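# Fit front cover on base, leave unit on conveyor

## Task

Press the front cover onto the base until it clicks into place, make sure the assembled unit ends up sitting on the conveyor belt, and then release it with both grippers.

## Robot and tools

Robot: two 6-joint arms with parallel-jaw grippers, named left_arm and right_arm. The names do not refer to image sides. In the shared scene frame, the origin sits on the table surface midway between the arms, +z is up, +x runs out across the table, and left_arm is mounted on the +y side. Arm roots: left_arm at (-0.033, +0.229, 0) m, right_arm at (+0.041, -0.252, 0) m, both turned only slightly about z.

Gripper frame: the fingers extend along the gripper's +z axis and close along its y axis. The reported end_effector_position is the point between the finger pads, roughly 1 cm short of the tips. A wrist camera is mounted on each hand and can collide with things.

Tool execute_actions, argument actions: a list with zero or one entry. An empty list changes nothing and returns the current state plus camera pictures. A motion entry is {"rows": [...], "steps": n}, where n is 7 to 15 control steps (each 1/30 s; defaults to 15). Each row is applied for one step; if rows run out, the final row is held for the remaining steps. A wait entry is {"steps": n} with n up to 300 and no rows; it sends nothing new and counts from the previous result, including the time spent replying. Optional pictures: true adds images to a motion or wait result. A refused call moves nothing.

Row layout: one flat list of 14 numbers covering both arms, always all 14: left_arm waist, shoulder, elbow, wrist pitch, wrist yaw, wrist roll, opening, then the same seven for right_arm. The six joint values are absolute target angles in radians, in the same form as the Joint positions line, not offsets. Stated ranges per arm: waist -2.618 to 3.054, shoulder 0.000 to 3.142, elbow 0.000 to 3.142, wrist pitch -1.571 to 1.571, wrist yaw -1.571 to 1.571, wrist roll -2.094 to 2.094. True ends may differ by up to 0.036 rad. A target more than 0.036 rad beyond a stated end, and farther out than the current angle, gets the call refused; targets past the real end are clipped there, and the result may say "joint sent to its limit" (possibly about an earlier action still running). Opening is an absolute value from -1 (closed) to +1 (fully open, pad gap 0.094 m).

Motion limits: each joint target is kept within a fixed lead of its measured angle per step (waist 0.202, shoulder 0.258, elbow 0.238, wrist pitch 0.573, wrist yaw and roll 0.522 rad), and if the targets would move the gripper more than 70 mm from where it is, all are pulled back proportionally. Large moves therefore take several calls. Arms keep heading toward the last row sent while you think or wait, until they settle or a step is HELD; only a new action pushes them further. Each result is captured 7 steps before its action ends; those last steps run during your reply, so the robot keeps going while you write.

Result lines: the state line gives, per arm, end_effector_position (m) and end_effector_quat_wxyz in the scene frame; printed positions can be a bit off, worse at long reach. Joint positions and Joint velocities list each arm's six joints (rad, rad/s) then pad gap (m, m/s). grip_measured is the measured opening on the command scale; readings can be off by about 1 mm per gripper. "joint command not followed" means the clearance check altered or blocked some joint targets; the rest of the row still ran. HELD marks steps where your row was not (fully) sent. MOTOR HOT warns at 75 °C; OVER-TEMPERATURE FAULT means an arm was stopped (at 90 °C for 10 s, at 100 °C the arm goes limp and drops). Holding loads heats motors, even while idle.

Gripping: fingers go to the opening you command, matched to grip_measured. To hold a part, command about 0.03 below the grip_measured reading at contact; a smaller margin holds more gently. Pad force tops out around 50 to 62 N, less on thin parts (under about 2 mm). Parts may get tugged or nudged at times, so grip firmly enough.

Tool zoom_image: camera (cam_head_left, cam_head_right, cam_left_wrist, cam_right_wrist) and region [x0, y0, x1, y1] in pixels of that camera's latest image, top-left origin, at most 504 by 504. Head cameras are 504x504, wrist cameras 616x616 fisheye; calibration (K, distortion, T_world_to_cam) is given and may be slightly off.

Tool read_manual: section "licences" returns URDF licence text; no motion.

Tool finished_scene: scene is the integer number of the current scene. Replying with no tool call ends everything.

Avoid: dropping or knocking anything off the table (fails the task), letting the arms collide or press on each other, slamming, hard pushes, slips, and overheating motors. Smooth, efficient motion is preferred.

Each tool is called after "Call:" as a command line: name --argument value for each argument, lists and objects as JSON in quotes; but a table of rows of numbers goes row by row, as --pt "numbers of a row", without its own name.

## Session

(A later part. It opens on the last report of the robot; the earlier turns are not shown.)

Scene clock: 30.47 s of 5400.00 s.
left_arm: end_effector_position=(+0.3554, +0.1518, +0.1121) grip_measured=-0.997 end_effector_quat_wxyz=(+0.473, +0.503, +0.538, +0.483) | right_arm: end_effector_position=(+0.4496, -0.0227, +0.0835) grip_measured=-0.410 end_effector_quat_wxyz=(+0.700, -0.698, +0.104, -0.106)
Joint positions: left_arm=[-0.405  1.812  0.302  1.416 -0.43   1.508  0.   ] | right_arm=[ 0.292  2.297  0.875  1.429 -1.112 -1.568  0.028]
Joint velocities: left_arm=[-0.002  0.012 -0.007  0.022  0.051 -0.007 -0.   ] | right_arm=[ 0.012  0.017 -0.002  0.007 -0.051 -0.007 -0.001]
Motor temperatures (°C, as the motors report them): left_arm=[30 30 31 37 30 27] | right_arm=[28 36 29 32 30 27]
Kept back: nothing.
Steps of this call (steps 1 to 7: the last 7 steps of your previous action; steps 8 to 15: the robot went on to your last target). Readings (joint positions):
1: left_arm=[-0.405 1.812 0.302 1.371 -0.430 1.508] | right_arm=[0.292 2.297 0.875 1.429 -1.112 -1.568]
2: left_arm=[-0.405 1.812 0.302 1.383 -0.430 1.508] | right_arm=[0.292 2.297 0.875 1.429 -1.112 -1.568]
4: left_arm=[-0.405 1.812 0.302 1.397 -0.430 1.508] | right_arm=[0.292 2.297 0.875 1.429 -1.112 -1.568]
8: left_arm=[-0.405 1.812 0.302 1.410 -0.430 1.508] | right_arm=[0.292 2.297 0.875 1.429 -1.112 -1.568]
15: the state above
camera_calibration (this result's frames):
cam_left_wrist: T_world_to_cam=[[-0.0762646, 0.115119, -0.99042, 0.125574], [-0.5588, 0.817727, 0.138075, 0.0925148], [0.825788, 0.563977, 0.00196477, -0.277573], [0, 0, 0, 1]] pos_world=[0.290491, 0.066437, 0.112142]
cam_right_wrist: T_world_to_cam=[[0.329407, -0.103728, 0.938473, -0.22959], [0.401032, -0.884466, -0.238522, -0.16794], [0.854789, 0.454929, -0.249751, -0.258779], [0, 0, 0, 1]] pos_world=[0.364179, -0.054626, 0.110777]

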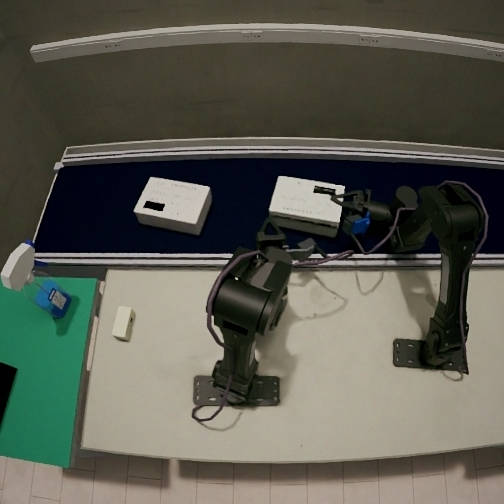

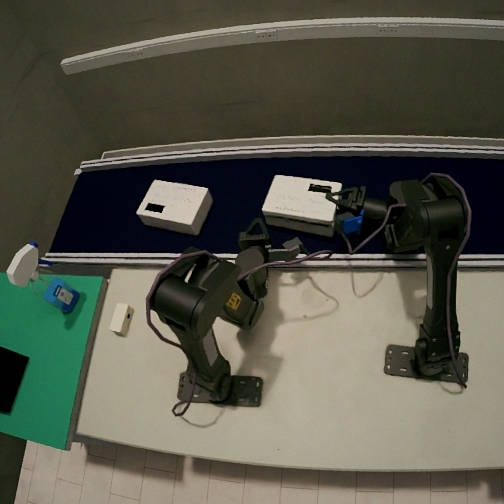

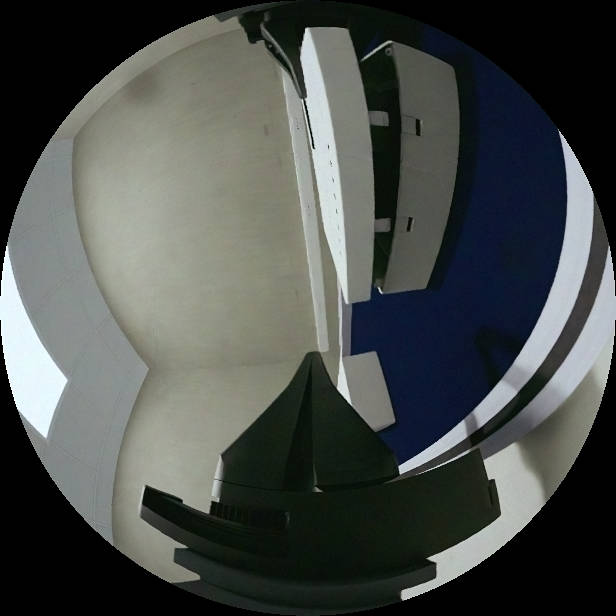

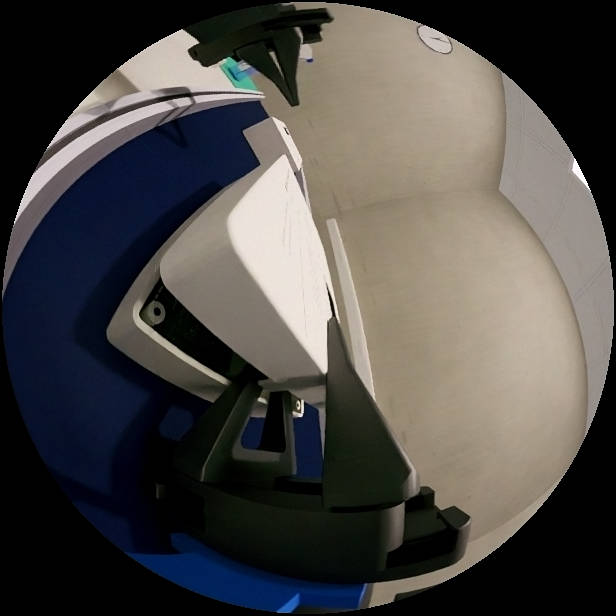

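Call:
execute_actions --actions '[{"rows":[[-0.4,1.86,0.45,1.38,-0.44,1.51,-1,0.29,2.305,0.895,1.43,-1.11,-1.57,-0.52],[-0.4,1.92,0.55,1.33,-0.44,1.51,-1,0.29,2.305,0.895,1.43,-1.11,-1.57,-0.52],[-0.4,1.98,0.64,1.28,-0.44,1.51,-1,0.29,2.305,0.895,1.43,-1.11,-1.57,-0.52],[-0.4,2.03,0.7,1.24,-0.44,1.51,-1,0.29,2.305,0.895,1.43,-1.11,-1.57,-0.52]],"steps":15}]'

Call:
execute_actions --actions '[{"rows":[[-0.4,2.03,0.7,1.22,-0.44,1.51,-1,0.29,2.29,0.895,1.43,-1.11,-1.57,-0.25]],"steps":15}]'

Call:
execute_actions --actions '[{"steps":12}]' --pictures true

Scene clock: 31.17 s of 5400.00 s.
left_arm: end_effector_position=(+0.4420, +0.1176, +0.1263) grip_measured=-0.997 end_effector_quat_wxyz=(+0.493, +0.481, +0.531, +0.493) | right_arm: end_effector_position=(+0.4496, -0.0227, +0.0835) grip_measured=-0.410 end_effector_quat_wxyz=(+0.700, -0.698, +0.104, -0.106)
Joint positions: left_arm=[-0.405  2.016  0.686  1.299 -0.437  1.508  0.   ] | right_arm=[ 0.292  2.297  0.875  1.429 -1.112 -1.568  0.028]
Joint velocities: left_arm=[-0.022  0.042  0.076 -0.286 -0.081  0.081 -0.   ] | right_arm=[-0.012 -0.007 -0.002 -0.007  0.022 -0.007  0.001]
Motor temperatures (°C, as the motors report them): left_arm=[30 30 31 38 30 27] | right_arm=[28 36 29 32 30 27]
Steps of this call (steps 1 to 13: the robot went on to your last target; steps 14 to 21: the first 8 steps of this action). Readings (joint positions):
14: left_arm=[-0.405 1.817 0.318 1.411 -0.433 1.508] | right_arm=[0.292 2.297 0.875 1.429 -1.112 -1.568]
15: left_arm=[-0.405 1.840 0.366 1.396 -0.437 1.508] | right_arm=[0.292 2.297 0.875 1.429 -1.112 -1.568]
17: left_arm=[-0.405 1.925 0.525 1.361 -0.438 1.508] | right_arm=[0.292 2.297 0.875 1.429 -1.112 -1.568]
21: the state above

Scene clock: 31.67 s of 5400.00 s.
left_arm: end_effector_position=(+0.4413, +0.1178, +0.1124) grip_measured=-0.997 end_effector_quat_wxyz=(+0.473, +0.500, +0.539, +0.485) | right_arm: end_effector_position=(+0.4502, -0.0224, +0.0870) grip_measured=-0.252 end_effector_quat_wxyz=(+0.702, -0.696, +0.096, -0.113)
Joint positions: left_arm=[-0.405  2.016  0.687  1.239 -0.437  1.508  0.   ] | right_arm=[ 0.292  2.297  0.879  1.445 -1.114 -1.568  0.035]
Joint velocities: left_arm=[-0.002 -0.002 -0.002 -0.037 -0.125  0.051 -0.   ] | right_arm=[ 0.002 -0.002  0.027 -0.007 -0.007  0.007 -0.001]
Motor temperatures (°C, as the motors report them): left_arm=[30 30 31 38 30 27] | right_arm=[28 36 29 32 30 27]
Steps of this call (steps 1 to 7: the last 7 steps of your previous action; steps 8 to 15: the first 8 steps of this action). Readings (joint positions):
8: left_arm=[-0.405 2.016 0.687 1.258 -0.437 1.508] | right_arm=[0.292 2.297 0.875 1.436 -1.113 -1.568]
9: left_arm=[-0.405 2.016 0.687 1.254 -0.437 1.508] | right_arm=[0.292 2.297 0.877 1.442 -1.113 -1.568]
11: left_arm=[-0.405 2.016 0.687 1.247 -0.437 1.508] | right_arm=[0.292 2.297 0.879 1.445 -1.114 -1.568]
15: the state above

Scene clock: 32.07 s of 5400.00 s.
left_arm: end_effector_position=(+0.4412, +0.1179, +0.1115) grip_measured=-0.997 end_effector_quat_wxyz=(+0.472, +0.502, +0.540, +0.485) | right_arm: end_effector_position=(+0.4502, -0.0224, +0.0870) grip_measured=-0.252 end_effector_quat_wxyz=(+0.702, -0.696, +0.096, -0.113)
Joint positions: left_arm=[-0.405  2.016  0.687  1.235 -0.437  1.508  0.   ] | right_arm=[ 0.292  2.297  0.879  1.445 -1.114 -1.568  0.035]
Joint velocities: left_arm=[-0.007 -0.007  0.007  0.037  0.007  0.022 -0.001] | right_arm=[-0.007  0.002  0.007 -0.066 -0.022  0.037 -0.001]
Motor temperatures (°C, as the motors report them): left_arm=[30 31 31 38 30 27] | right_arm=[28 36 29 32 30 27]
Kept back: nothing.
Steps of this call (steps 1 to 7: the last 7 steps of your previous action; steps 8 to 12: the robot went on to your last target). Readings (joint positions):
1: left_arm=[-0.405 2.016 0.687 1.238 -0.437 1.508] | right_arm=[0.292 2.297 0.879 1.445 -1.114 -1.568]
2: left_arm=[-0.405 2.016 0.687 1.237 -0.437 1.508] | right_arm=[0.292 2.297 0.879 1.445 -1.114 -1.568]
4: left_arm=[-0.405 2.016 0.687 1.236 -0.437 1.508] | right_arm=[0.292 2.297 0.879 1.445 -1.114 -1.568]
8: left_arm=[-0.405 2.016 0.687 1.235 -0.437 1.508] | right_arm=[0.292 2.297 0.879 1.445 -1.114 -1.568]
12: the state above
camera_calibration (this result's frames):
cam_left_wrist: T_world_to_cam=[[-0.0768243, 0.115567, -0.990324, 0.135573], [-0.564382, 0.813771, 0.138746, 0.171118], [0.821932, 0.56958, 0.00270656, -0.328332], [0, 0, 0, 1]] pos_world=[0.376857, 0.0320925, 0.111408]
cam_right_wrist: T_world_to_cam=[[0.309766, -0.105991, 0.944887, -0.224785], [0.407677, -0.882979, -0.232697, -0.170594], [0.858979, 0.45729, -0.230307, -0.262058], [0, 0, 0, 1]] pos_world=[0.36428, -0.0546202, 0.112346]

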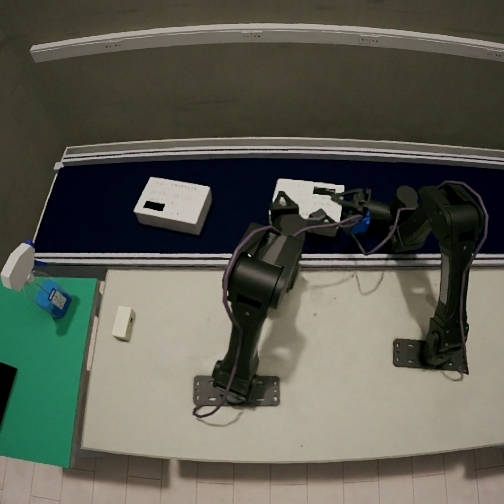

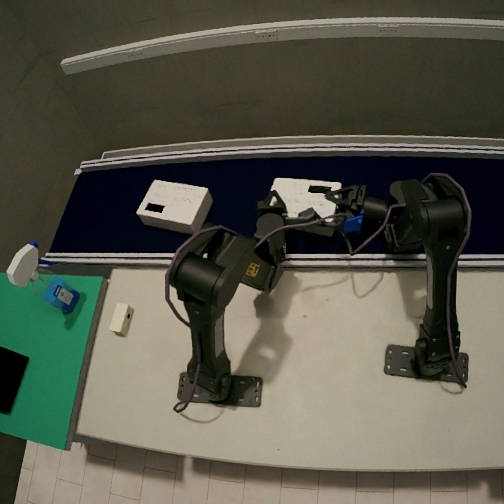

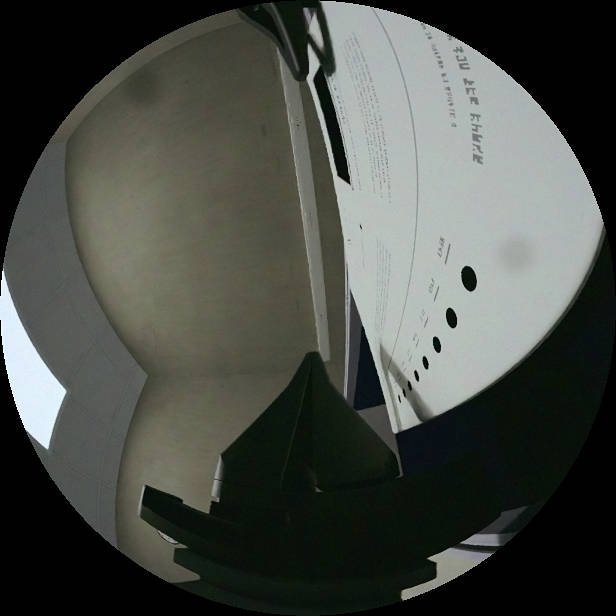

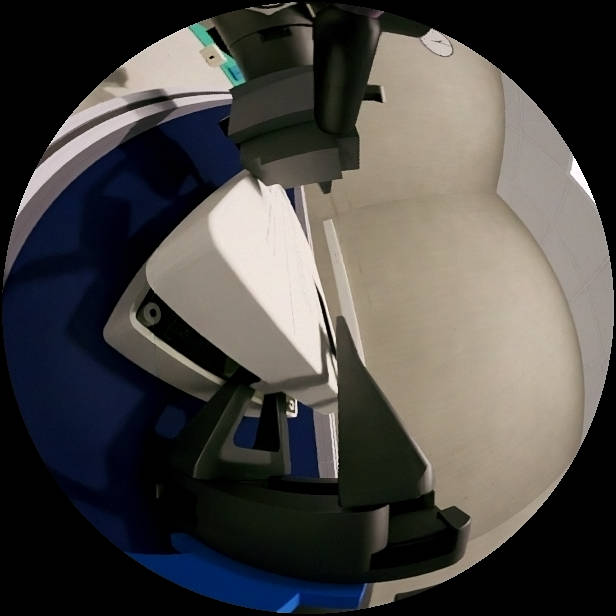

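Call:
execute_actions --actions '[{"rows":[[-0.4,2.03,0.7,1.12,-0.44,1.51,-1,0.29,2.29,0.895,1.43,-1.11,-1.57,-0.25]],"steps":15}]'

Call:
execute_actions --actions '[{"rows":[[-0.4,2.03,0.7,1.12,-0.44,1.51,-1,0.27,2.29,0.885,1.43,-1.13,-1.57,-0.25],[-0.4,2.03,0.7,1.12,-0.44,1.51,-1,0.25,2.29,0.875,1.43,-1.15,-1.57,-0.25],[-0.4,2.03,0.7,1.12,-0.44,1.51,-1,0.23,2.29,0.865,1.43,-1.17,-1.57,-0.25],[-0.4,2.03,0.7,1.12,-0.44,1.51,-1,0.21,2.29,0.855,1.43,-1.19,-1.57,-0.25],[-0.4,2.03,0.7,1.12,-0.44,1.51,-1,0.18,2.28,0.85,1.44,-1.22,-1.57,-0.25],[-0.4,2.03,0.7,1.12,-0.44,1.51,-1,0.15,2.28,0.84,1.44,-1.25,-1.57,-0.25]],"steps":15}]'

Call:
execute_actions --actions '[{"rows":[[-0.4,1.98,0.64,1.25,-0.44,1.51,-1,0.15,2.28,0.84,1.44,-1.25,-1.57,-0.25],[-0.4,1.98,0.64,1.28,-0.44,1.51,-1,0.15,2.28,0.84,1.44,-1.25,-1.57,-0.25],[-0.4,1.95,0.6,1.3,-0.44,1.51,-1,0.15,2.28,0.84,1.44,-1.25,-1.57,-0.25],[-0.4,1.92,0.55,1.33,-0.44,1.51,-1,0.15,2.28,0.84,1.44,-1.25,-1.57,-0.25],[-0.4,1.86,0.45,1.38,-0.44,1.51,-1,0.15,2.28,0.84,1.44,-1.25,-1.57,-0.25],[-0.4,1.8,0.3,1.42,-0.44,1.51,-1,0.1,2.28,0.84,1.44,-1.3,-1.57,-1]],"steps":15}]'

Call:
execute_actions --actions '[{"steps":15}]' --pictures true

Call:
zoom_image --camera "cam_head_left" --region '[250,160,370,250]'

Scene clock: 33.03 s of 5400.00 s.
left_arm: end_effector_position=(+0.4400, +0.1184, +0.1003) grip_measured=-0.997 end_effector_quat_wxyz=(+0.456, +0.515, +0.547, +0.477) | right_arm: end_effector_position=(+0.4502, -0.0224, +0.0871) grip_measured=-0.251 end_effector_quat_wxyz=(+0.702, -0.696, +0.096, -0.113)
Joint positions: left_arm=[-0.405  2.016  0.687  1.186 -0.437  1.501  0.   ] | right_arm=[ 0.292  2.297  0.879  1.445 -1.114 -1.569  0.035]
Joint velocities: left_arm=[ 0.002  0.002 -0.002 -0.066 -0.051  0.022 -0.   ] | right_arm=[ 0.007  0.012 -0.022  0.007 -0.066  0.007  0.   ]
Motor temperatures (°C, as the motors report them): left_arm=[30 31 31 38 30 27] | right_arm=[28 36 29 32 30 27]
Steps of this call (steps 1 to 15: the robot went on to your last target; steps 16 to 21: nothing new was sent; steps 22 to 29: the first 8 steps of this action). Readings (joint positions):
22: left_arm=[-0.405 2.016 0.687 1.224 -0.437 1.508] | right_arm=[0.292 2.297 0.879 1.445 -1.114 -1.568]
23: left_arm=[-0.405 2.016 0.687 1.213 -0.437 1.508] | right_arm=[0.292 2.297 0.879 1.445 -1.114 -1.568]
25: left_arm=[-0.405 2.016 0.687 1.190 -0.437 1.506] | right_arm=[0.292 2.297 0.879 1.445 -1.114 -1.569]
29: the state above

Scene clock: 33.53 s of 5400.00 s.
left_arm: end_effector_position=(+0.4394, +0.1186, +0.0960) grip_measured=-0.997 end_effector_quat_wxyz=(+0.450, +0.520, +0.550, +0.474) | right_arm: end_effector_position=(+0.4525, -0.0629, +0.0809) grip_measured=-0.251 end_effector_quat_wxyz=(+0.698, -0.698, +0.112, -0.112)
Joint positions: left_arm=[-0.405  2.016  0.687  1.168 -0.437  1.501  0.   ] | right_arm=[ 0.184  2.297  0.854  1.445 -1.2   -1.57   0.035]
Joint velocities: left_arm=[ 0.012 -0.002  0.002 -0.271 -0.051  0.022  0.001] | right_arm=[-0.73  -0.022 -0.159 -0.022 -0.256 -0.007  0.   ]
Motor temperatures (°C, as the motors report them): left_arm=[30 31 31 38 30 27] | right_arm=[28 36 29 32 30 27]
Steps of this call (steps 1 to 7: the last 7 steps of your previous action; steps 8 to 15: the first 8 steps of this action). Readings (joint positions):
8: left_arm=[-0.405 2.016 0.687 1.185 -0.437 1.499] | right_arm=[0.291 2.297 0.879 1.445 -1.115 -1.569]
9: left_arm=[-0.405 2.016 0.687 1.185 -0.437 1.498] | right_arm=[0.288 2.297 0.879 1.445 -1.120 -1.569]
11: left_arm=[-0.405 2.016 0.687 1.183 -0.437 1.498] | right_arm=[0.272 2.297 0.877 1.445 -1.141 -1.570]
15: the state above

Scene clock: 34.03 s of 5400.00 s.
left_arm: end_effector_position=(+0.3726, +0.1459, +0.1127) grip_measured=-0.997 end_effector_quat_wxyz=(+0.467, +0.506, +0.541, +0.483) | right_arm: end_effector_position=(+0.4510, -0.0830, +0.0800) grip_measured=-0.916 end_effector_quat_wxyz=(+0.698, -0.699, +0.111, -0.109)
Joint positions: left_arm=[-0.405  1.831  0.38   1.344 -0.437  1.507  0.   ] | right_arm=[ 0.126  2.297  0.85   1.445 -1.263 -1.57   0.004]
Joint velocities: left_arm=[-0.012 -0.799 -1.6    0.711 -0.095 -0.037 -0.   ] | right_arm=[-0.271 -0.007  0.012  0.022 -0.256  0.037 -0.132]
Motor temperatures (°C, as the motors report them): left_arm=[30 31 31 38 30 27] | right_arm=[28 36 29 32 30 27]
Steps of this call (steps 1 to 7: the last 7 steps of your previous action; steps 8 to 15: the first 8 steps of this action). Readings (joint positions):
8: left_arm=[-0.405 2.016 0.682 1.153 -0.437 1.506] | right_arm=[0.142 2.297 0.850 1.445 -1.232 -1.570]
9: left_arm=[-0.405 2.013 0.672 1.175 -0.437 1.507] | right_arm=[0.143 2.297 0.850 1.445 -1.234 -1.570]
11: left_arm=[-0.405 1.989 0.633 1.220 -0.437 1.507] | right_arm=[0.144 2.297 0.850 1.445 -1.236 -1.570]
15: the state above

Scene clock: 34.53 s of 5400.00 s.
left_arm: end_effector_position=(+0.3565, +0.1528, +0.1140) grip_measured=-0.997 end_effector_quat_wxyz=(+0.473, +0.499, +0.539, +0.486) | right_arm: end_effector_position=(+0.4508, -0.0920, +0.0800) grip_measured=-0.982 end_effector_quat_wxyz=(+0.698, -0.699, +0.111, -0.109)
Joint positions: left_arm=[-0.405  1.811  0.307  1.415 -0.438  1.507  0.   ] | right_arm=[ 0.101  2.297  0.85   1.445 -1.289 -1.57   0.001]
Joint velocities: left_arm=[-0.012  0.002  0.002  0.022 -0.007 -0.066  0.   ] | right_arm=[-0.002 -0.017 -0.002  0.066 -0.022  0.022 -0.001]
Motor temperatures (°C, as the motors report them): left_arm=[30 31 31 38 30 27] | right_arm=[28 36 29 32 30 27]
Kept back: nothing.
Steps of this call (steps 1 to 7: the last 7 steps of your previous action; steps 8 to 15: the robot went on to your last target). Readings (joint positions):
1: left_arm=[-0.405 1.814 0.338 1.363 -0.438 1.507] | right_arm=[0.118 2.297 0.850 1.445 -1.269 -1.570]
2: left_arm=[-0.405 1.811 0.316 1.374 -0.438 1.507] | right_arm=[0.110 2.297 0.850 1.445 -1.273 -1.570]
4: left_arm=[-0.405 1.811 0.307 1.380 -0.438 1.507] | right_arm=[0.101 2.297 0.850 1.445 -1.278 -1.570]
8: left_arm=[-0.405 1.811 0.307 1.404 -0.438 1.507] | right_arm=[0.101 2.297 0.850 1.445 -1.285 -1.570]
15: the state above
camera_calibration (this result's frames):
cam_left_wrist: T_world_to_cam=[[-0.0720176, 0.112821, -0.991002, 0.126306], [-0.566355, 0.813237, 0.133741, 0.095933], [0.821009, 0.570891, 0.00532948, -0.278807], [0, 0, 0, 1]] pos_world=[0.292332, 0.0669021, 0.113825]
cam_right_wrist: T_world_to_cam=[[0.334067, -0.10675, 0.936485, -0.236082], [0.387287, -0.890271, -0.239637, -0.224867], [0.859306, 0.442744, -0.256067, -0.231811], [0, 0, 0, 1]] pos_world=[0.365152, -0.122761, 0.107842]

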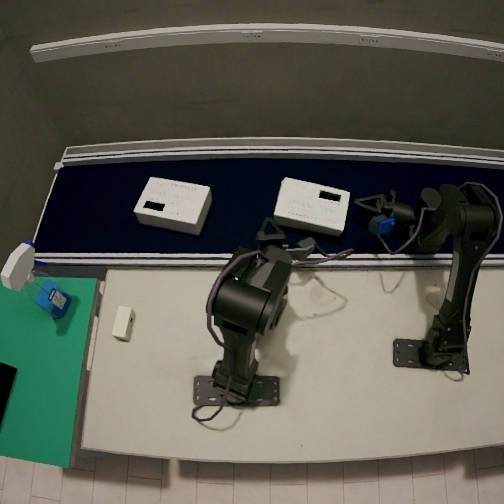

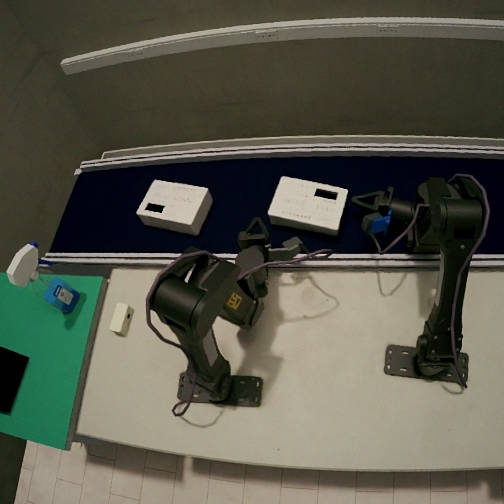

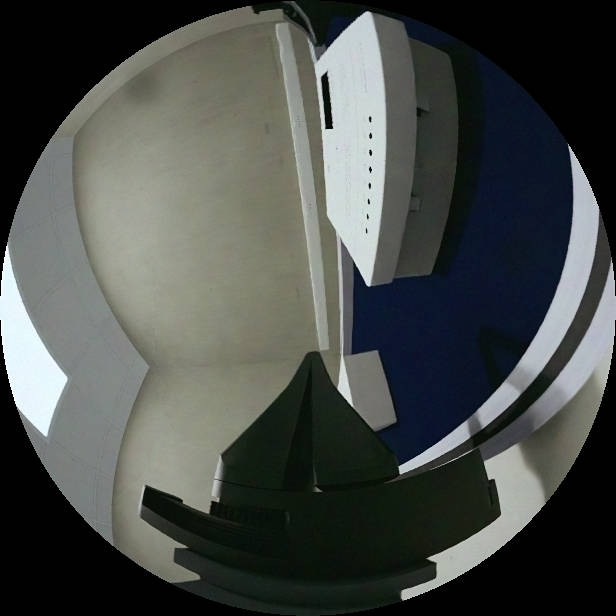

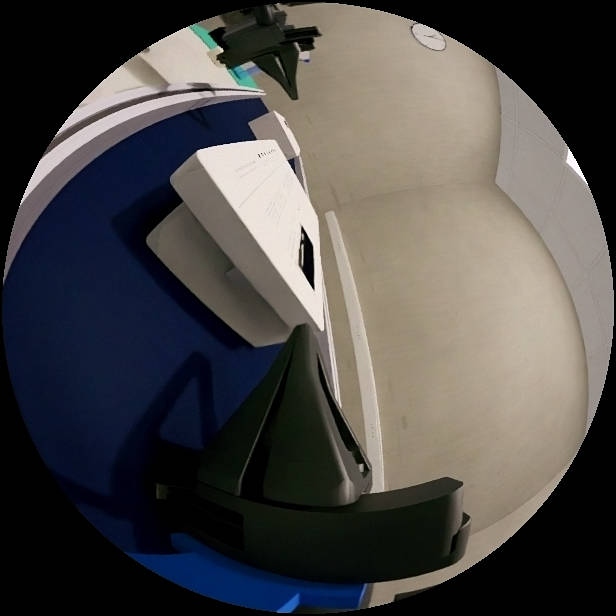

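Region (250, 160, 370, 250) of cam_head_left's 504x504 image, scaled by 4.200, with more detail than that image has; it fills the top 378 rows of this view, and the rest is white.

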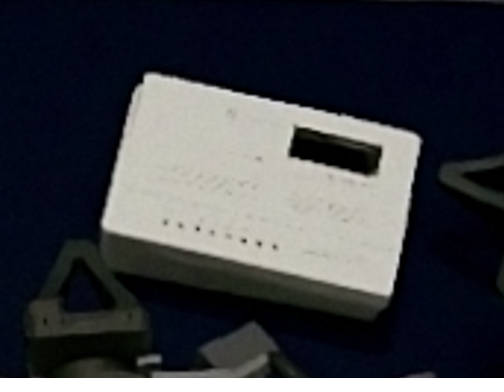

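Call:
execute_actions --actions '[{"rows":[[-0.4,1.8,0.3,1.42,-0.44,1.51,-1,0.1,2.33,0.86,1.48,-1.3,-1.57,-0.1]],"steps":12}]'

Call:
execute_actions --actions '[{"rows":[[-0.4,1.8,0.3,1.42,-0.44,1.51,-1,0.13,2.33,0.86,1.48,-1.26,-1.57,-0.1],[-0.4,1.8,0.3,1.42,-0.44,1.51,-1,0.16,2.33,0.86,1.48,-1.23,-1.57,-0.1],[-0.4,1.8,0.3,1.42,-0.44,1.51,-1,0.19,2.33,0.86,1.48,-1.2,-1.57,-0.1],[-0.4,1.8,0.3,1.42,-0.44,1.51,-1,0.22,2.33,0.86,1.48,-1.17,-1.57,-0.1]],"steps":15}]'

Call:
execute_actions --actions '[{"steps":15}]' --pictures true

Scene clock: 35.20 s of 5400.00 s.
left_arm: end_effector_position=(+0.3566, +0.1528, +0.1145) grip_measured=-0.997 end_effector_quat_wxyz=(+0.474, +0.499, +0.539, +0.486) | right_arm: end_effector_position=(+0.4498, -0.0919, +0.0743) grip_measured=-0.109 end_effector_quat_wxyz=(+0.698, -0.699, +0.112, -0.107)
Joint positions: left_arm=[-0.405  1.811  0.307  1.417 -0.438  1.507  0.   ] | right_arm=[ 0.101  2.317  0.85   1.461 -1.291 -1.57   0.042]
Joint velocities: left_arm=[-0.002 -0.017 -0.017 -0.037  0.007  0.051 -0.   ] | right_arm=[-0.012  0.095 -0.007 -0.037  0.037 -0.081  0.016]
Motor temperatures (°C, as the motors report them): left_arm=[30 31 31 38 30 27] | right_arm=[28 36 29 32 30 27]
Steps of this call (steps 1 to 15: the robot went on to your last target; steps 16 to 20: the first 5 steps of this action). Readings (joint positions):
16: left_arm=[-0.405 1.811 0.307 1.417 -0.438 1.507] | right_arm=[0.101 2.299 0.850 1.449 -1.290 -1.570]
17: left_arm=[-0.405 1.811 0.307 1.417 -0.438 1.507] | right_arm=[0.101 2.303 0.850 1.455 -1.290 -1.570]
19: left_arm=[-0.405 1.811 0.307 1.417 -0.438 1.507] | right_arm=[0.101 2.313 0.850 1.461 -1.291 -1.570]
20: the state above

Scene clock: 35.70 s of 5400.00 s.
left_arm: end_effector_position=(+0.3566, +0.1528, +0.1145) grip_measured=-0.997 end_effector_quat_wxyz=(+0.474, +0.499, +0.539, +0.486) | right_arm: end_effector_position=(+0.4427, -0.0488, +0.0737) grip_measured=-0.102 end_effector_quat_wxyz=(+0.700, -0.700, +0.099, -0.097)
Joint positions: left_arm=[-0.405  1.811  0.307  1.417 -0.438  1.507  0.   ] | right_arm=[ 0.218  2.322  0.85   1.47  -1.206 -1.57   0.042]
Joint velocities: left_arm=[ 0.012 -0.002 -0.007 -0.007 -0.022 -0.037  0.   ] | right_arm=[ 0.335  0.007  0.012  0.051  0.081  0.051 -0.   ]
Motor temperatures (°C, as the motors report them): left_arm=[30 31 31 38 30 27] | right_arm=[28 36 29 32 30 27]
Steps of this call (steps 1 to 7: the last 7 steps of your previous action; steps 8 to 15: the first 8 steps of this action). Readings (joint positions):
8: left_arm=[-0.405 1.811 0.307 1.417 -0.438 1.507] | right_arm=[0.102 2.322 0.850 1.466 -1.287 -1.570]
9: left_arm=[-0.405 1.811 0.307 1.417 -0.438 1.507] | right_arm=[0.108 2.322 0.850 1.467 -1.278 -1.570]
11: left_arm=[-0.405 1.811 0.307 1.417 -0.438 1.507] | right_arm=[0.141 2.322 0.850 1.467 -1.247 -1.570]
15: the state above

Scene clock: 36.20 s of 5400.00 s.
left_arm: end_effector_position=(+0.3566, +0.1528, +0.1145) grip_measured=-0.997 end_effector_quat_wxyz=(+0.474, +0.499, +0.539, +0.486) | right_arm: end_effector_position=(+0.4452, -0.0464, +0.0736) grip_measured=-0.102 end_effector_quat_wxyz=(+0.699, -0.700, +0.104, -0.103)
Joint positions: left_arm=[-0.405  1.811  0.307  1.417 -0.438  1.507  0.   ] | right_arm=[ 0.227  2.322  0.85   1.47  -1.18  -1.57   0.042]
Joint velocities: left_arm=[ 0.002 -0.007  0.017 -0.051  0.037 -0.037  0.   ] | right_arm=[ 0.007  0.002 -0.007 -0.007  0.022  0.066 -0.001]
Motor temperatures (°C, as the motors report them): left_arm=[30 31 31 38 30 27] | right_arm=[28 36 29 32 30 27]
Kept back: nothing.
Steps of this call (steps 1 to 7: the last 7 steps of your previous action; steps 8 to 15: the robot went on to your last target). Readings (joint positions):
1: left_arm=[-0.405 1.811 0.307 1.417 -0.438 1.507] | right_arm=[0.226 2.322 0.850 1.470 -1.202 -1.570]
2: left_arm=[-0.405 1.811 0.307 1.417 -0.438 1.507] | right_arm=[0.230 2.322 0.850 1.470 -1.199 -1.570]
4: left_arm=[-0.405 1.811 0.307 1.417 -0.438 1.507] | right_arm=[0.229 2.322 0.850 1.470 -1.193 -1.570]
8: left_arm=[-0.405 1.811 0.307 1.417 -0.438 1.507] | right_arm=[0.227 2.322 0.850 1.470 -1.184 -1.570]
15: the state above
camera_calibration (this result's frames):
cam_left_wrist: T_world_to_cam=[[-0.0699181, 0.111962, -0.99125, 0.126246], [-0.566636, 0.813353, 0.131836, 0.0962023], [0.820996, 0.570896, 0.00657375, -0.278974], [0, 0, 0, 1]] pos_world=[0.292376, 0.0668842, 0.114292]
cam_right_wrist: T_world_to_cam=[[0.334812, -0.100746, 0.936884, -0.223476], [0.403125, -0.88337, -0.239055, -0.190332], [0.851699, 0.457719, -0.25515, -0.244827], [0, 0, 0, 1]] pos_world=[0.360069, -0.078586, 0.101404]

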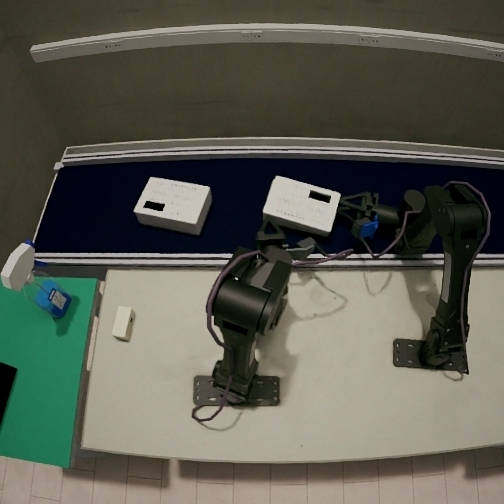

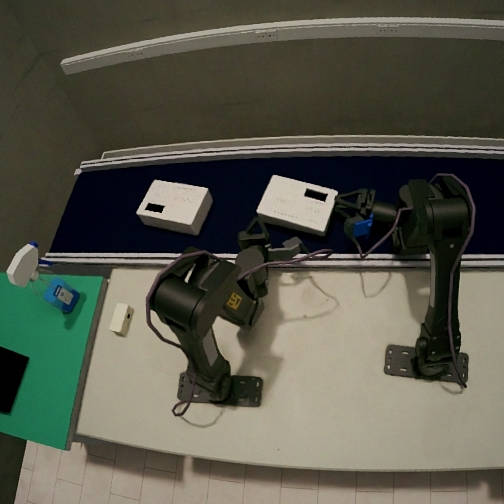

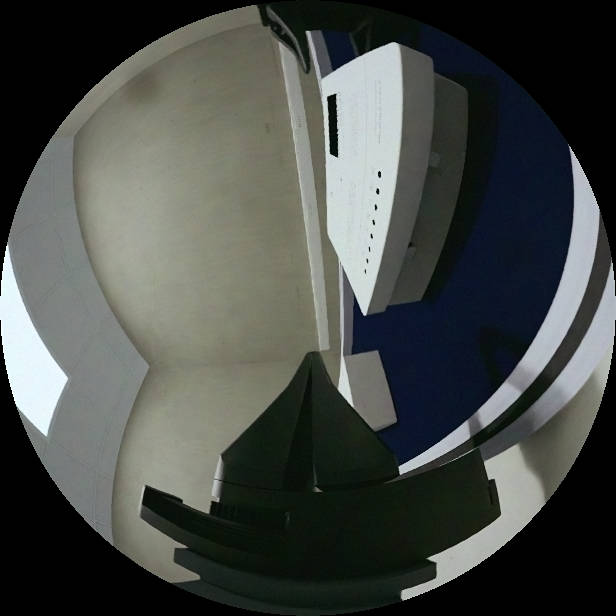

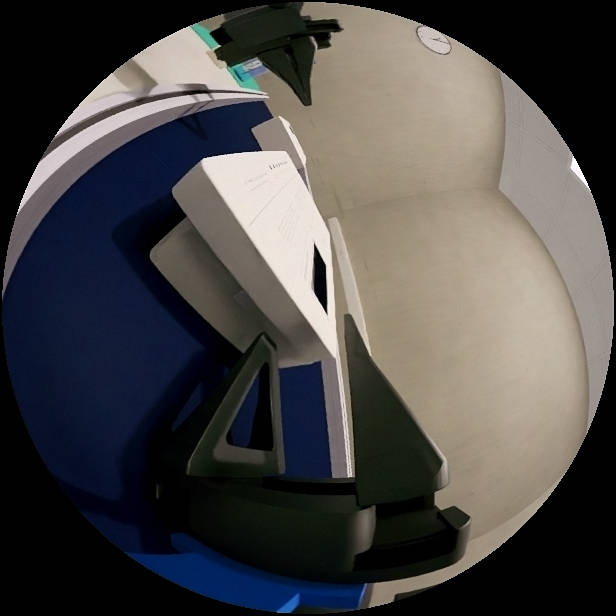

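Call:
execute_actions --actions '[]'

Scene clock: 36.87 s of 5400.00 s.
left_arm: end_effector_position=(+0.3566, +0.1528, +0.1145) grip_measured=-0.997 end_effector_quat_wxyz=(+0.474, +0.499, +0.539, +0.486) | right_arm: end_effector_position=(+0.4454, -0.0464, +0.0736) grip_measured=-0.102 end_effector_quat_wxyz=(+0.699, -0.699, +0.105, -0.103)
Joint positions: left_arm=[-0.405  1.811  0.307  1.417 -0.438  1.507  0.   ] | right_arm=[ 0.227  2.322  0.85   1.47  -1.18  -1.57   0.042]
Joint velocities: left_arm=[-0.002  0.012 -0.002  0.022  0.066  0.007 -0.   ] | right_arm=[ 0.017 -0.002 -0.007 -0.095 -0.022 -0.022 -0.001]
Motor temperatures (°C, as the motors report them): left_arm=[30 31 31 38 30 27] | right_arm=[28 36 29 32 30 27]
Kept back: nothing.
Steps of this call (steps 1 to 15: the robot went on to your last target; steps 16 to 20: nothing new was sent). Readings (joint positions):
1: left_arm=[-0.405 1.811 0.307 1.417 -0.438 1.507] | right_arm=[0.227 2.322 0.850 1.470 -1.180 -1.570]
2: left_arm=[-0.405 1.811 0.307 1.417 -0.438 1.507] | right_arm=[0.227 2.322 0.850 1.470 -1.180 -1.570]
4: left_arm=[-0.405 1.811 0.307 1.417 -0.438 1.507] | right_arm=[0.227 2.322 0.850 1.470 -1.180 -1.570]
8: left_arm=[-0.405 1.811 0.307 1.417 -0.438 1.507] | right_arm=[0.227 2.322 0.850 1.470 -1.180 -1.570]
20: the state above
All arms were judged still, so your last target was given up. Only a new action makes them travel on or press farther. Fingers that are still opening or closing keep moving.
camera_calibration (this result's frames):
cam_left_wrist: T_world_to_cam=[[-0.0699181, 0.111962, -0.99125, 0.126246], [-0.566636, 0.813353, 0.131836, 0.0962023], [0.820996, 0.570896, 0.00657375, -0.278974], [0, 0, 0, 1]] pos_world=[0.292376, 0.0668842, 0.114292]
cam_right_wrist: T_world_to_cam=[[0.334735, -0.101, 0.936884, -0.223501], [0.402451, -0.883678, -0.239054, -0.190134], [0.852048, 0.457069, -0.25515, -0.245105], [0, 0, 0, 1]] pos_world=[0.360175, -0.0785605, 0.101404]

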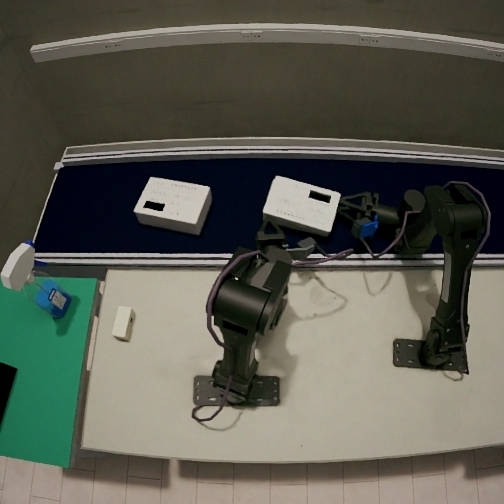

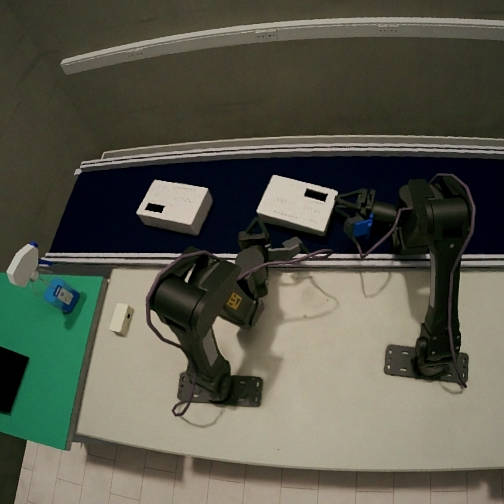

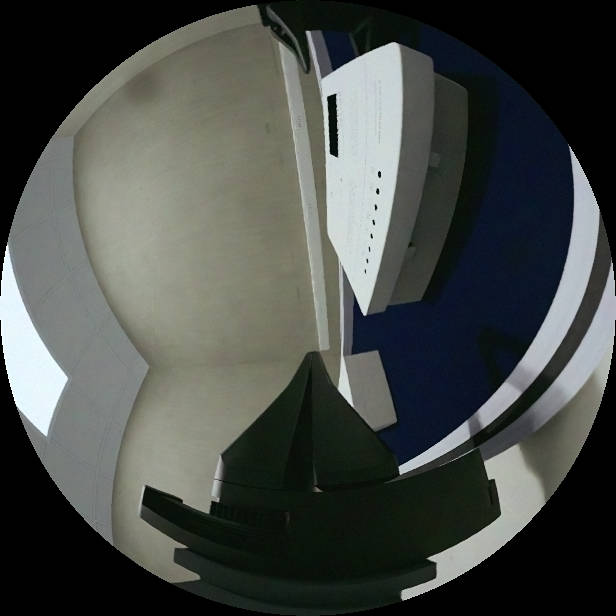

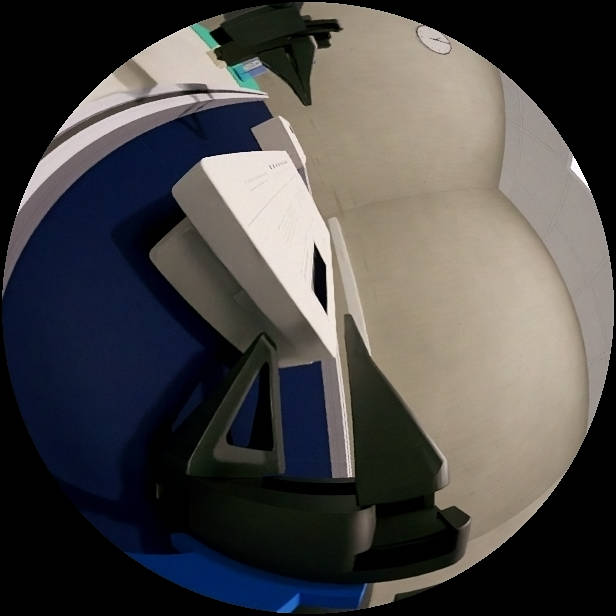

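Call:
execute_actions --actions '[{"rows":[[-0.37,1.7,0.25,1.3,-0.2,1.55,-0.5,0.22,2.33,0.86,1.48,-1.17,-1.57,-0.1],[-0.35,1.7,0.25,1.2,0,1.57,-0.1,0.22,2.33,0.86,1.48,-1.17,-1.57,-0.1],[-0.34,1.7,0.25,1.2,0,1.57,-0.1,0.22,2.33,0.86,1.48,-1.17,-1.57,-0.1],[-0.34,1.7,0.25,1.2,0,1.57,-0.1,0.22,2.33,0.86,1.48,-1.17,-1.57,-0.1],[-0.34,1.75,0.27,1.22,0,1.57,-0.1,0.22,2.33,0.86,1.48,-1.17,-1.57,-0.1],[-0.34,1.82,0.306,1.26,0,1.57,-0.1,0.22,2.33,0.86,1.48,-1.17,-1.57,-0.1]]}]'

Call:
execute_actions --actions '[{"steps":12}]' --pictures true

Scene clock: 37.93 s of 5400.00 s.
left_arm: end_effector_position=(+0.3467, +0.1173, +0.0872) grip_measured=-0.102 end_effector_quat_wxyz=(+0.496, +0.609, +0.478, +0.393) | right_arm: end_effector_position=(+0.4454, -0.0464, +0.0736) grip_measured=-0.102 end_effector_quat_wxyz=(+0.699, -0.699, +0.105, -0.103)
Joint positions: left_arm=[-0.349  1.782  0.284  1.296 -0.096  1.556  0.042] | right_arm=[ 0.227  2.322  0.85   1.47  -1.18  -1.57   0.042]
Joint velocities: left_arm=[-0.002  0.559  0.061 -0.139  0.608  0.066 -0.   ] | right_arm=[-0.007 -0.017 -0.002 -0.022  0.051  0.007 -0.   ]
Motor temperatures (°C, as the motors report them): left_arm=[30 31 31 38 30 27] | right_arm=[28 36 29 32 30 27]
Steps of this call (steps 1 to 24: nothing new was sent; steps 25 to 32: the first 8 steps of this action). Readings (joint positions):
25: left_arm=[-0.399 1.797 0.302 1.400 -0.404 1.514] | right_arm=[0.227 2.322 0.850 1.470 -1.180 -1.570]
26: left_arm=[-0.387 1.769 0.289 1.366 -0.335 1.523] | right_arm=[0.227 2.322 0.850 1.470 -1.180 -1.570]
28: left_arm=[-0.362 1.727 0.273 1.315 -0.217 1.539] | right_arm=[0.227 2.322 0.850 1.470 -1.180 -1.570]
32: the state above

Scene clock: 38.33 s of 5400.00 s.
left_arm: end_effector_position=(+0.3404, +0.1047, +0.0698) grip_measured=-0.102 end_effector_quat_wxyz=(+0.494, +0.641, +0.465, +0.359) | right_arm: end_effector_position=(+0.4454, -0.0464, +0.0736) grip_measured=-0.102 end_effector_quat_wxyz=(+0.699, -0.699, +0.105, -0.103)
Joint positions: left_arm=[-0.349  1.811  0.284  1.27  -0.018  1.567  0.042] | right_arm=[ 0.227  2.322  0.85   1.47  -1.179 -1.57   0.042]
Joint velocities: left_arm=[-0.012 -0.012 -0.007 -0.037  0.066  0.007 -0.   ] | right_arm=[-0.012 -0.002 -0.002 -0.007  0.022 -0.037 -0.001]
Motor temperatures (°C, as the motors report them): left_arm=[30 31 31 38 30 27] | right_arm=[28 36 29 32 30 27]
Kept back: nothing.
Steps of this call (steps 1 to 7: the last 7 steps of your previous action; steps 8 to 12: the robot went on to your last target). Readings (joint positions):
1: left_arm=[-0.349 1.797 0.284 1.288 -0.079 1.558] | right_arm=[0.227 2.322 0.850 1.470 -1.180 -1.570]
2: left_arm=[-0.349 1.806 0.284 1.280 -0.065 1.560] | right_arm=[0.227 2.322 0.850 1.470 -1.180 -1.570]
4: left_arm=[-0.349 1.811 0.284 1.270 -0.045 1.563] | right_arm=[0.227 2.322 0.850 1.470 -1.179 -1.570]
8: left_arm=[-0.349 1.811 0.284 1.270 -0.025 1.565] | right_arm=[0.227 2.322 0.850 1.470 -1.179 -1.570]
12: the state above
camera_calibration (this result's frames):
cam_left_wrist: T_world_to_cam=[[-0.182039, 0.208586, -0.960913, 0.112137], [-0.203435, 0.948108, 0.244346, -0.0135741], [0.962017, 0.239963, -0.130159, -0.241809], [0, 0, 0, 1]] pos_world=[0.250276, 0.0475049, 0.0795971]
cam_right_wrist: T_world_to_cam=[[0.334697, -0.101128, 0.936884, -0.223514], [0.402113, -0.883831, -0.239054, -0.190034], [0.852222, 0.456744, -0.255151, -0.245245], [0, 0, 0, 1]] pos_world=[0.360228, -0.0785478, 0.101404]

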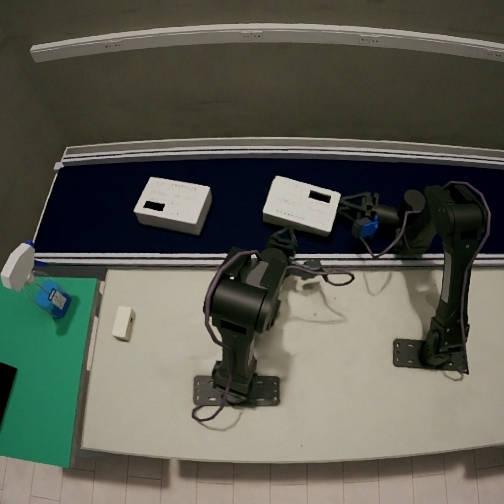

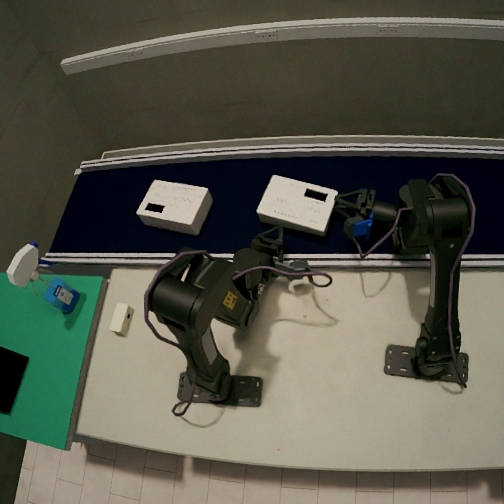

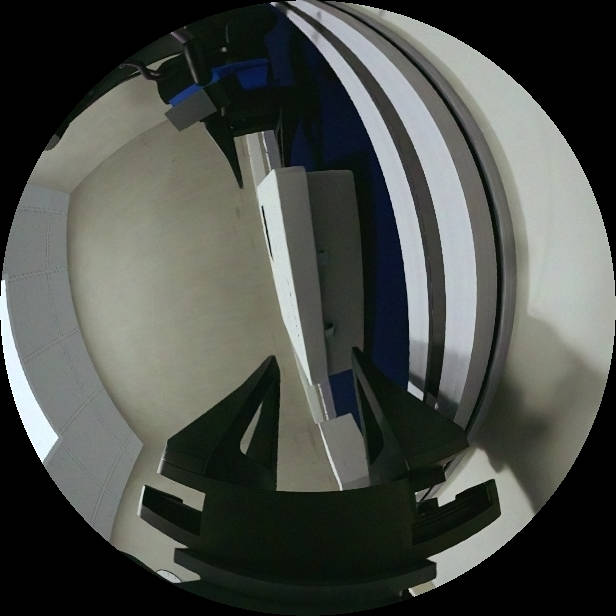

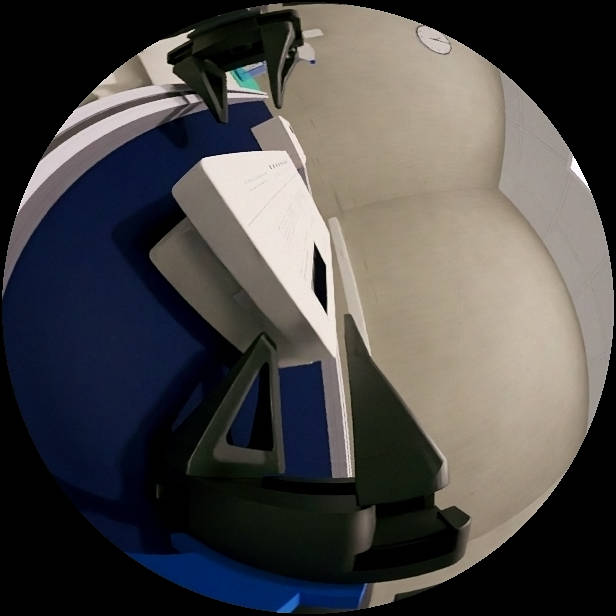

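Call:
execute_actions --actions '[{"rows":[[-0.39,1.83,0.33,1.25,0,1.57,-0.1,0.22,2.33,0.86,1.48,-1.17,-1.57,-0.1],[-0.39,1.83,0.35,1.25,0,1.57,-0.1,0.22,2.33,0.86,1.48,-1.17,-1.57,-0.1],[-0.39,1.85,0.38,1.24,0,1.57,-0.1,0.22,2.33,0.86,1.48,-1.17,-1.57,-0.1],[-0.39,1.865,0.4,1.23,0,1.57,-0.1,0.22,2.33,0.86,1.48,-1.17,-1.57,-0.1]]}]'

Call:
execute_actions --actions '[{"steps":12}]' --pictures true

Scene clock: 39.30 s of 5400.00 s.
left_arm: end_effector_position=(+0.3604, +0.0813, +0.0839) grip_measured=-0.102 end_effector_quat_wxyz=(+0.517, +0.638, +0.443, +0.359) | right_arm: end_effector_position=(+0.4454, -0.0464, +0.0736) grip_measured=-0.102 end_effector_quat_wxyz=(+0.699, -0.699, +0.105, -0.103)
Joint positions: left_arm=[-0.383  1.847  0.382  1.257 -0.009  1.568  0.042] | right_arm=[ 0.227  2.322  0.85   1.47  -1.179 -1.57   0.042]
Joint velocities: left_arm=[-0.007  0.002  0.042 -0.051  0.081 -0.051  0.001] | right_arm=[-0.007 -0.012  0.022  0.022  0.007 -0.037  0.   ]
Motor temperatures (°C, as the motors report them): left_arm=[30 31 31 38 30 27] | right_arm=[28 36 29 32 30 27]
Steps of this call (steps 1 to 21: the robot went on to your last target; steps 22 to 29: the first 8 steps of this action). Readings (joint positions):
22: left_arm=[-0.352 1.811 0.287 1.269 -0.013 1.567] | right_arm=[0.227 2.322 0.850 1.470 -1.179 -1.570]
23: left_arm=[-0.360 1.811 0.295 1.264 -0.013 1.567] | right_arm=[0.227 2.322 0.850 1.470 -1.179 -1.570]
25: left_arm=[-0.376 1.825 0.332 1.258 -0.011 1.568] | right_arm=[0.227 2.322 0.850 1.470 -1.179 -1.570]
29: the state above

Scene clock: 39.70 s of 5400.00 s.
left_arm: end_effector_position=(+0.3599, +0.0815, +0.0814) grip_measured=-0.102 end_effector_quat_wxyz=(+0.514, +0.640, +0.445, +0.357) | right_arm: end_effector_position=(+0.4454, -0.0464, +0.0736) grip_measured=-0.102 end_effector_quat_wxyz=(+0.699, -0.699, +0.105, -0.103)
Joint positions: left_arm=[-0.383  1.847  0.382  1.247 -0.009  1.568  0.042] | right_arm=[ 0.227  2.322  0.85   1.47  -1.179 -1.57   0.042]
Joint velocities: left_arm=[-0.002 -0.002 -0.027  0.007  0.066  0.037 -0.001] | right_arm=[ 0.012 -0.002 -0.002  0.007 -0.022 -0.022 -0.001]
Motor temperatures (°C, as the motors report them): left_arm=[30 31 31 38 30 27] | right_arm=[28 36 29 32 30 27]
Kept back: nothing.
Steps of this call (steps 1 to 7: the last 7 steps of your previous action; steps 8 to 12: the robot went on to your last target). Readings (joint positions):
1: left_arm=[-0.383 1.847 0.382 1.256 -0.009 1.568] | right_arm=[0.227 2.322 0.850 1.470 -1.179 -1.570]
2: left_arm=[-0.383 1.847 0.382 1.254 -0.009 1.568] | right_arm=[0.227 2.322 0.850 1.470 -1.179 -1.570]
4: left_arm=[-0.383 1.847 0.382 1.251 -0.009 1.568] | right_arm=[0.227 2.322 0.850 1.470 -1.179 -1.570]
8: left_arm=[-0.383 1.847 0.382 1.248 -0.009 1.568] | right_arm=[0.227 2.322 0.850 1.470 -1.179 -1.570]
12: the state above
camera_calibration (this result's frames):
cam_left_wrist: T_world_to_cam=[[-0.139111, 0.201941, -0.969468, 0.117448], [-0.171708, 0.959239, 0.224449, -0.00112438], [0.975277, 0.197689, -0.0987654, -0.257339], [0, 0, 0, 1]] pos_world=[0.267122, 0.0282341, 0.0886981]
cam_right_wrist: T_world_to_cam=[[0.334697, -0.101128, 0.936884, -0.223514], [0.402113, -0.883831, -0.239054, -0.190034], [0.852222, 0.456744, -0.255151, -0.245245], [0, 0, 0, 1]] pos_world=[0.360228, -0.0785478, 0.101404]

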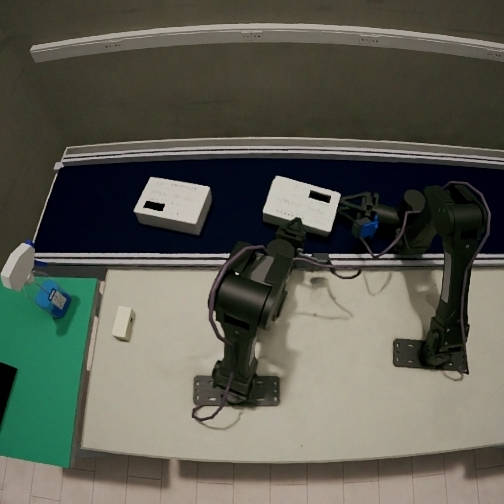

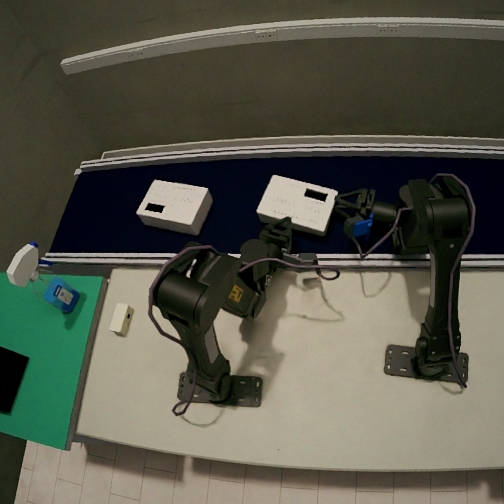

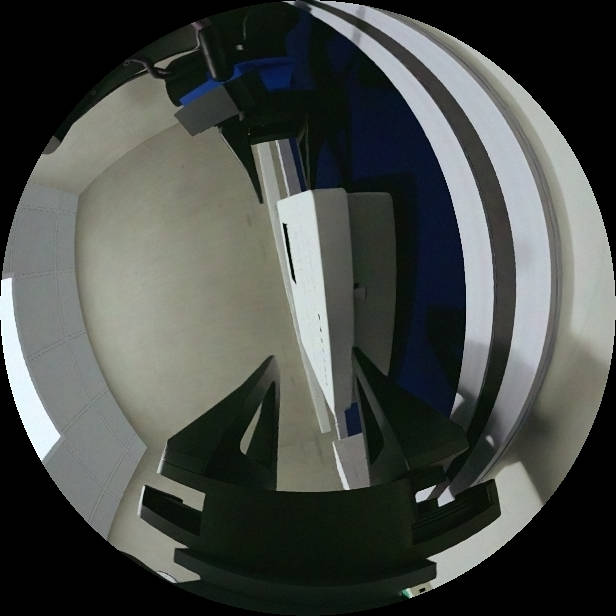

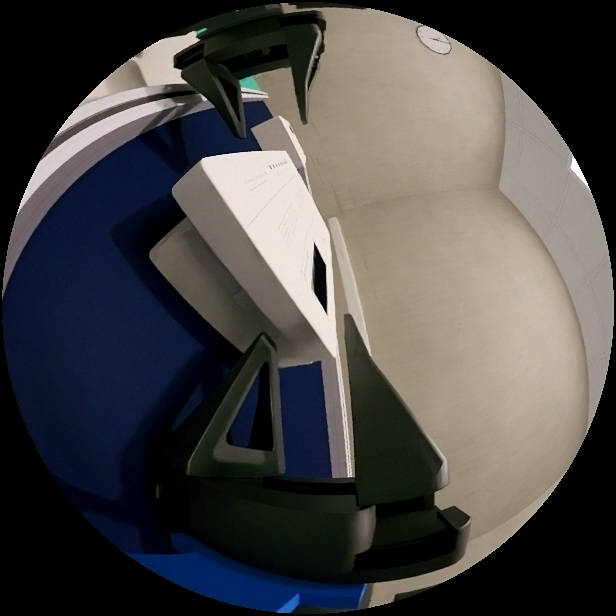

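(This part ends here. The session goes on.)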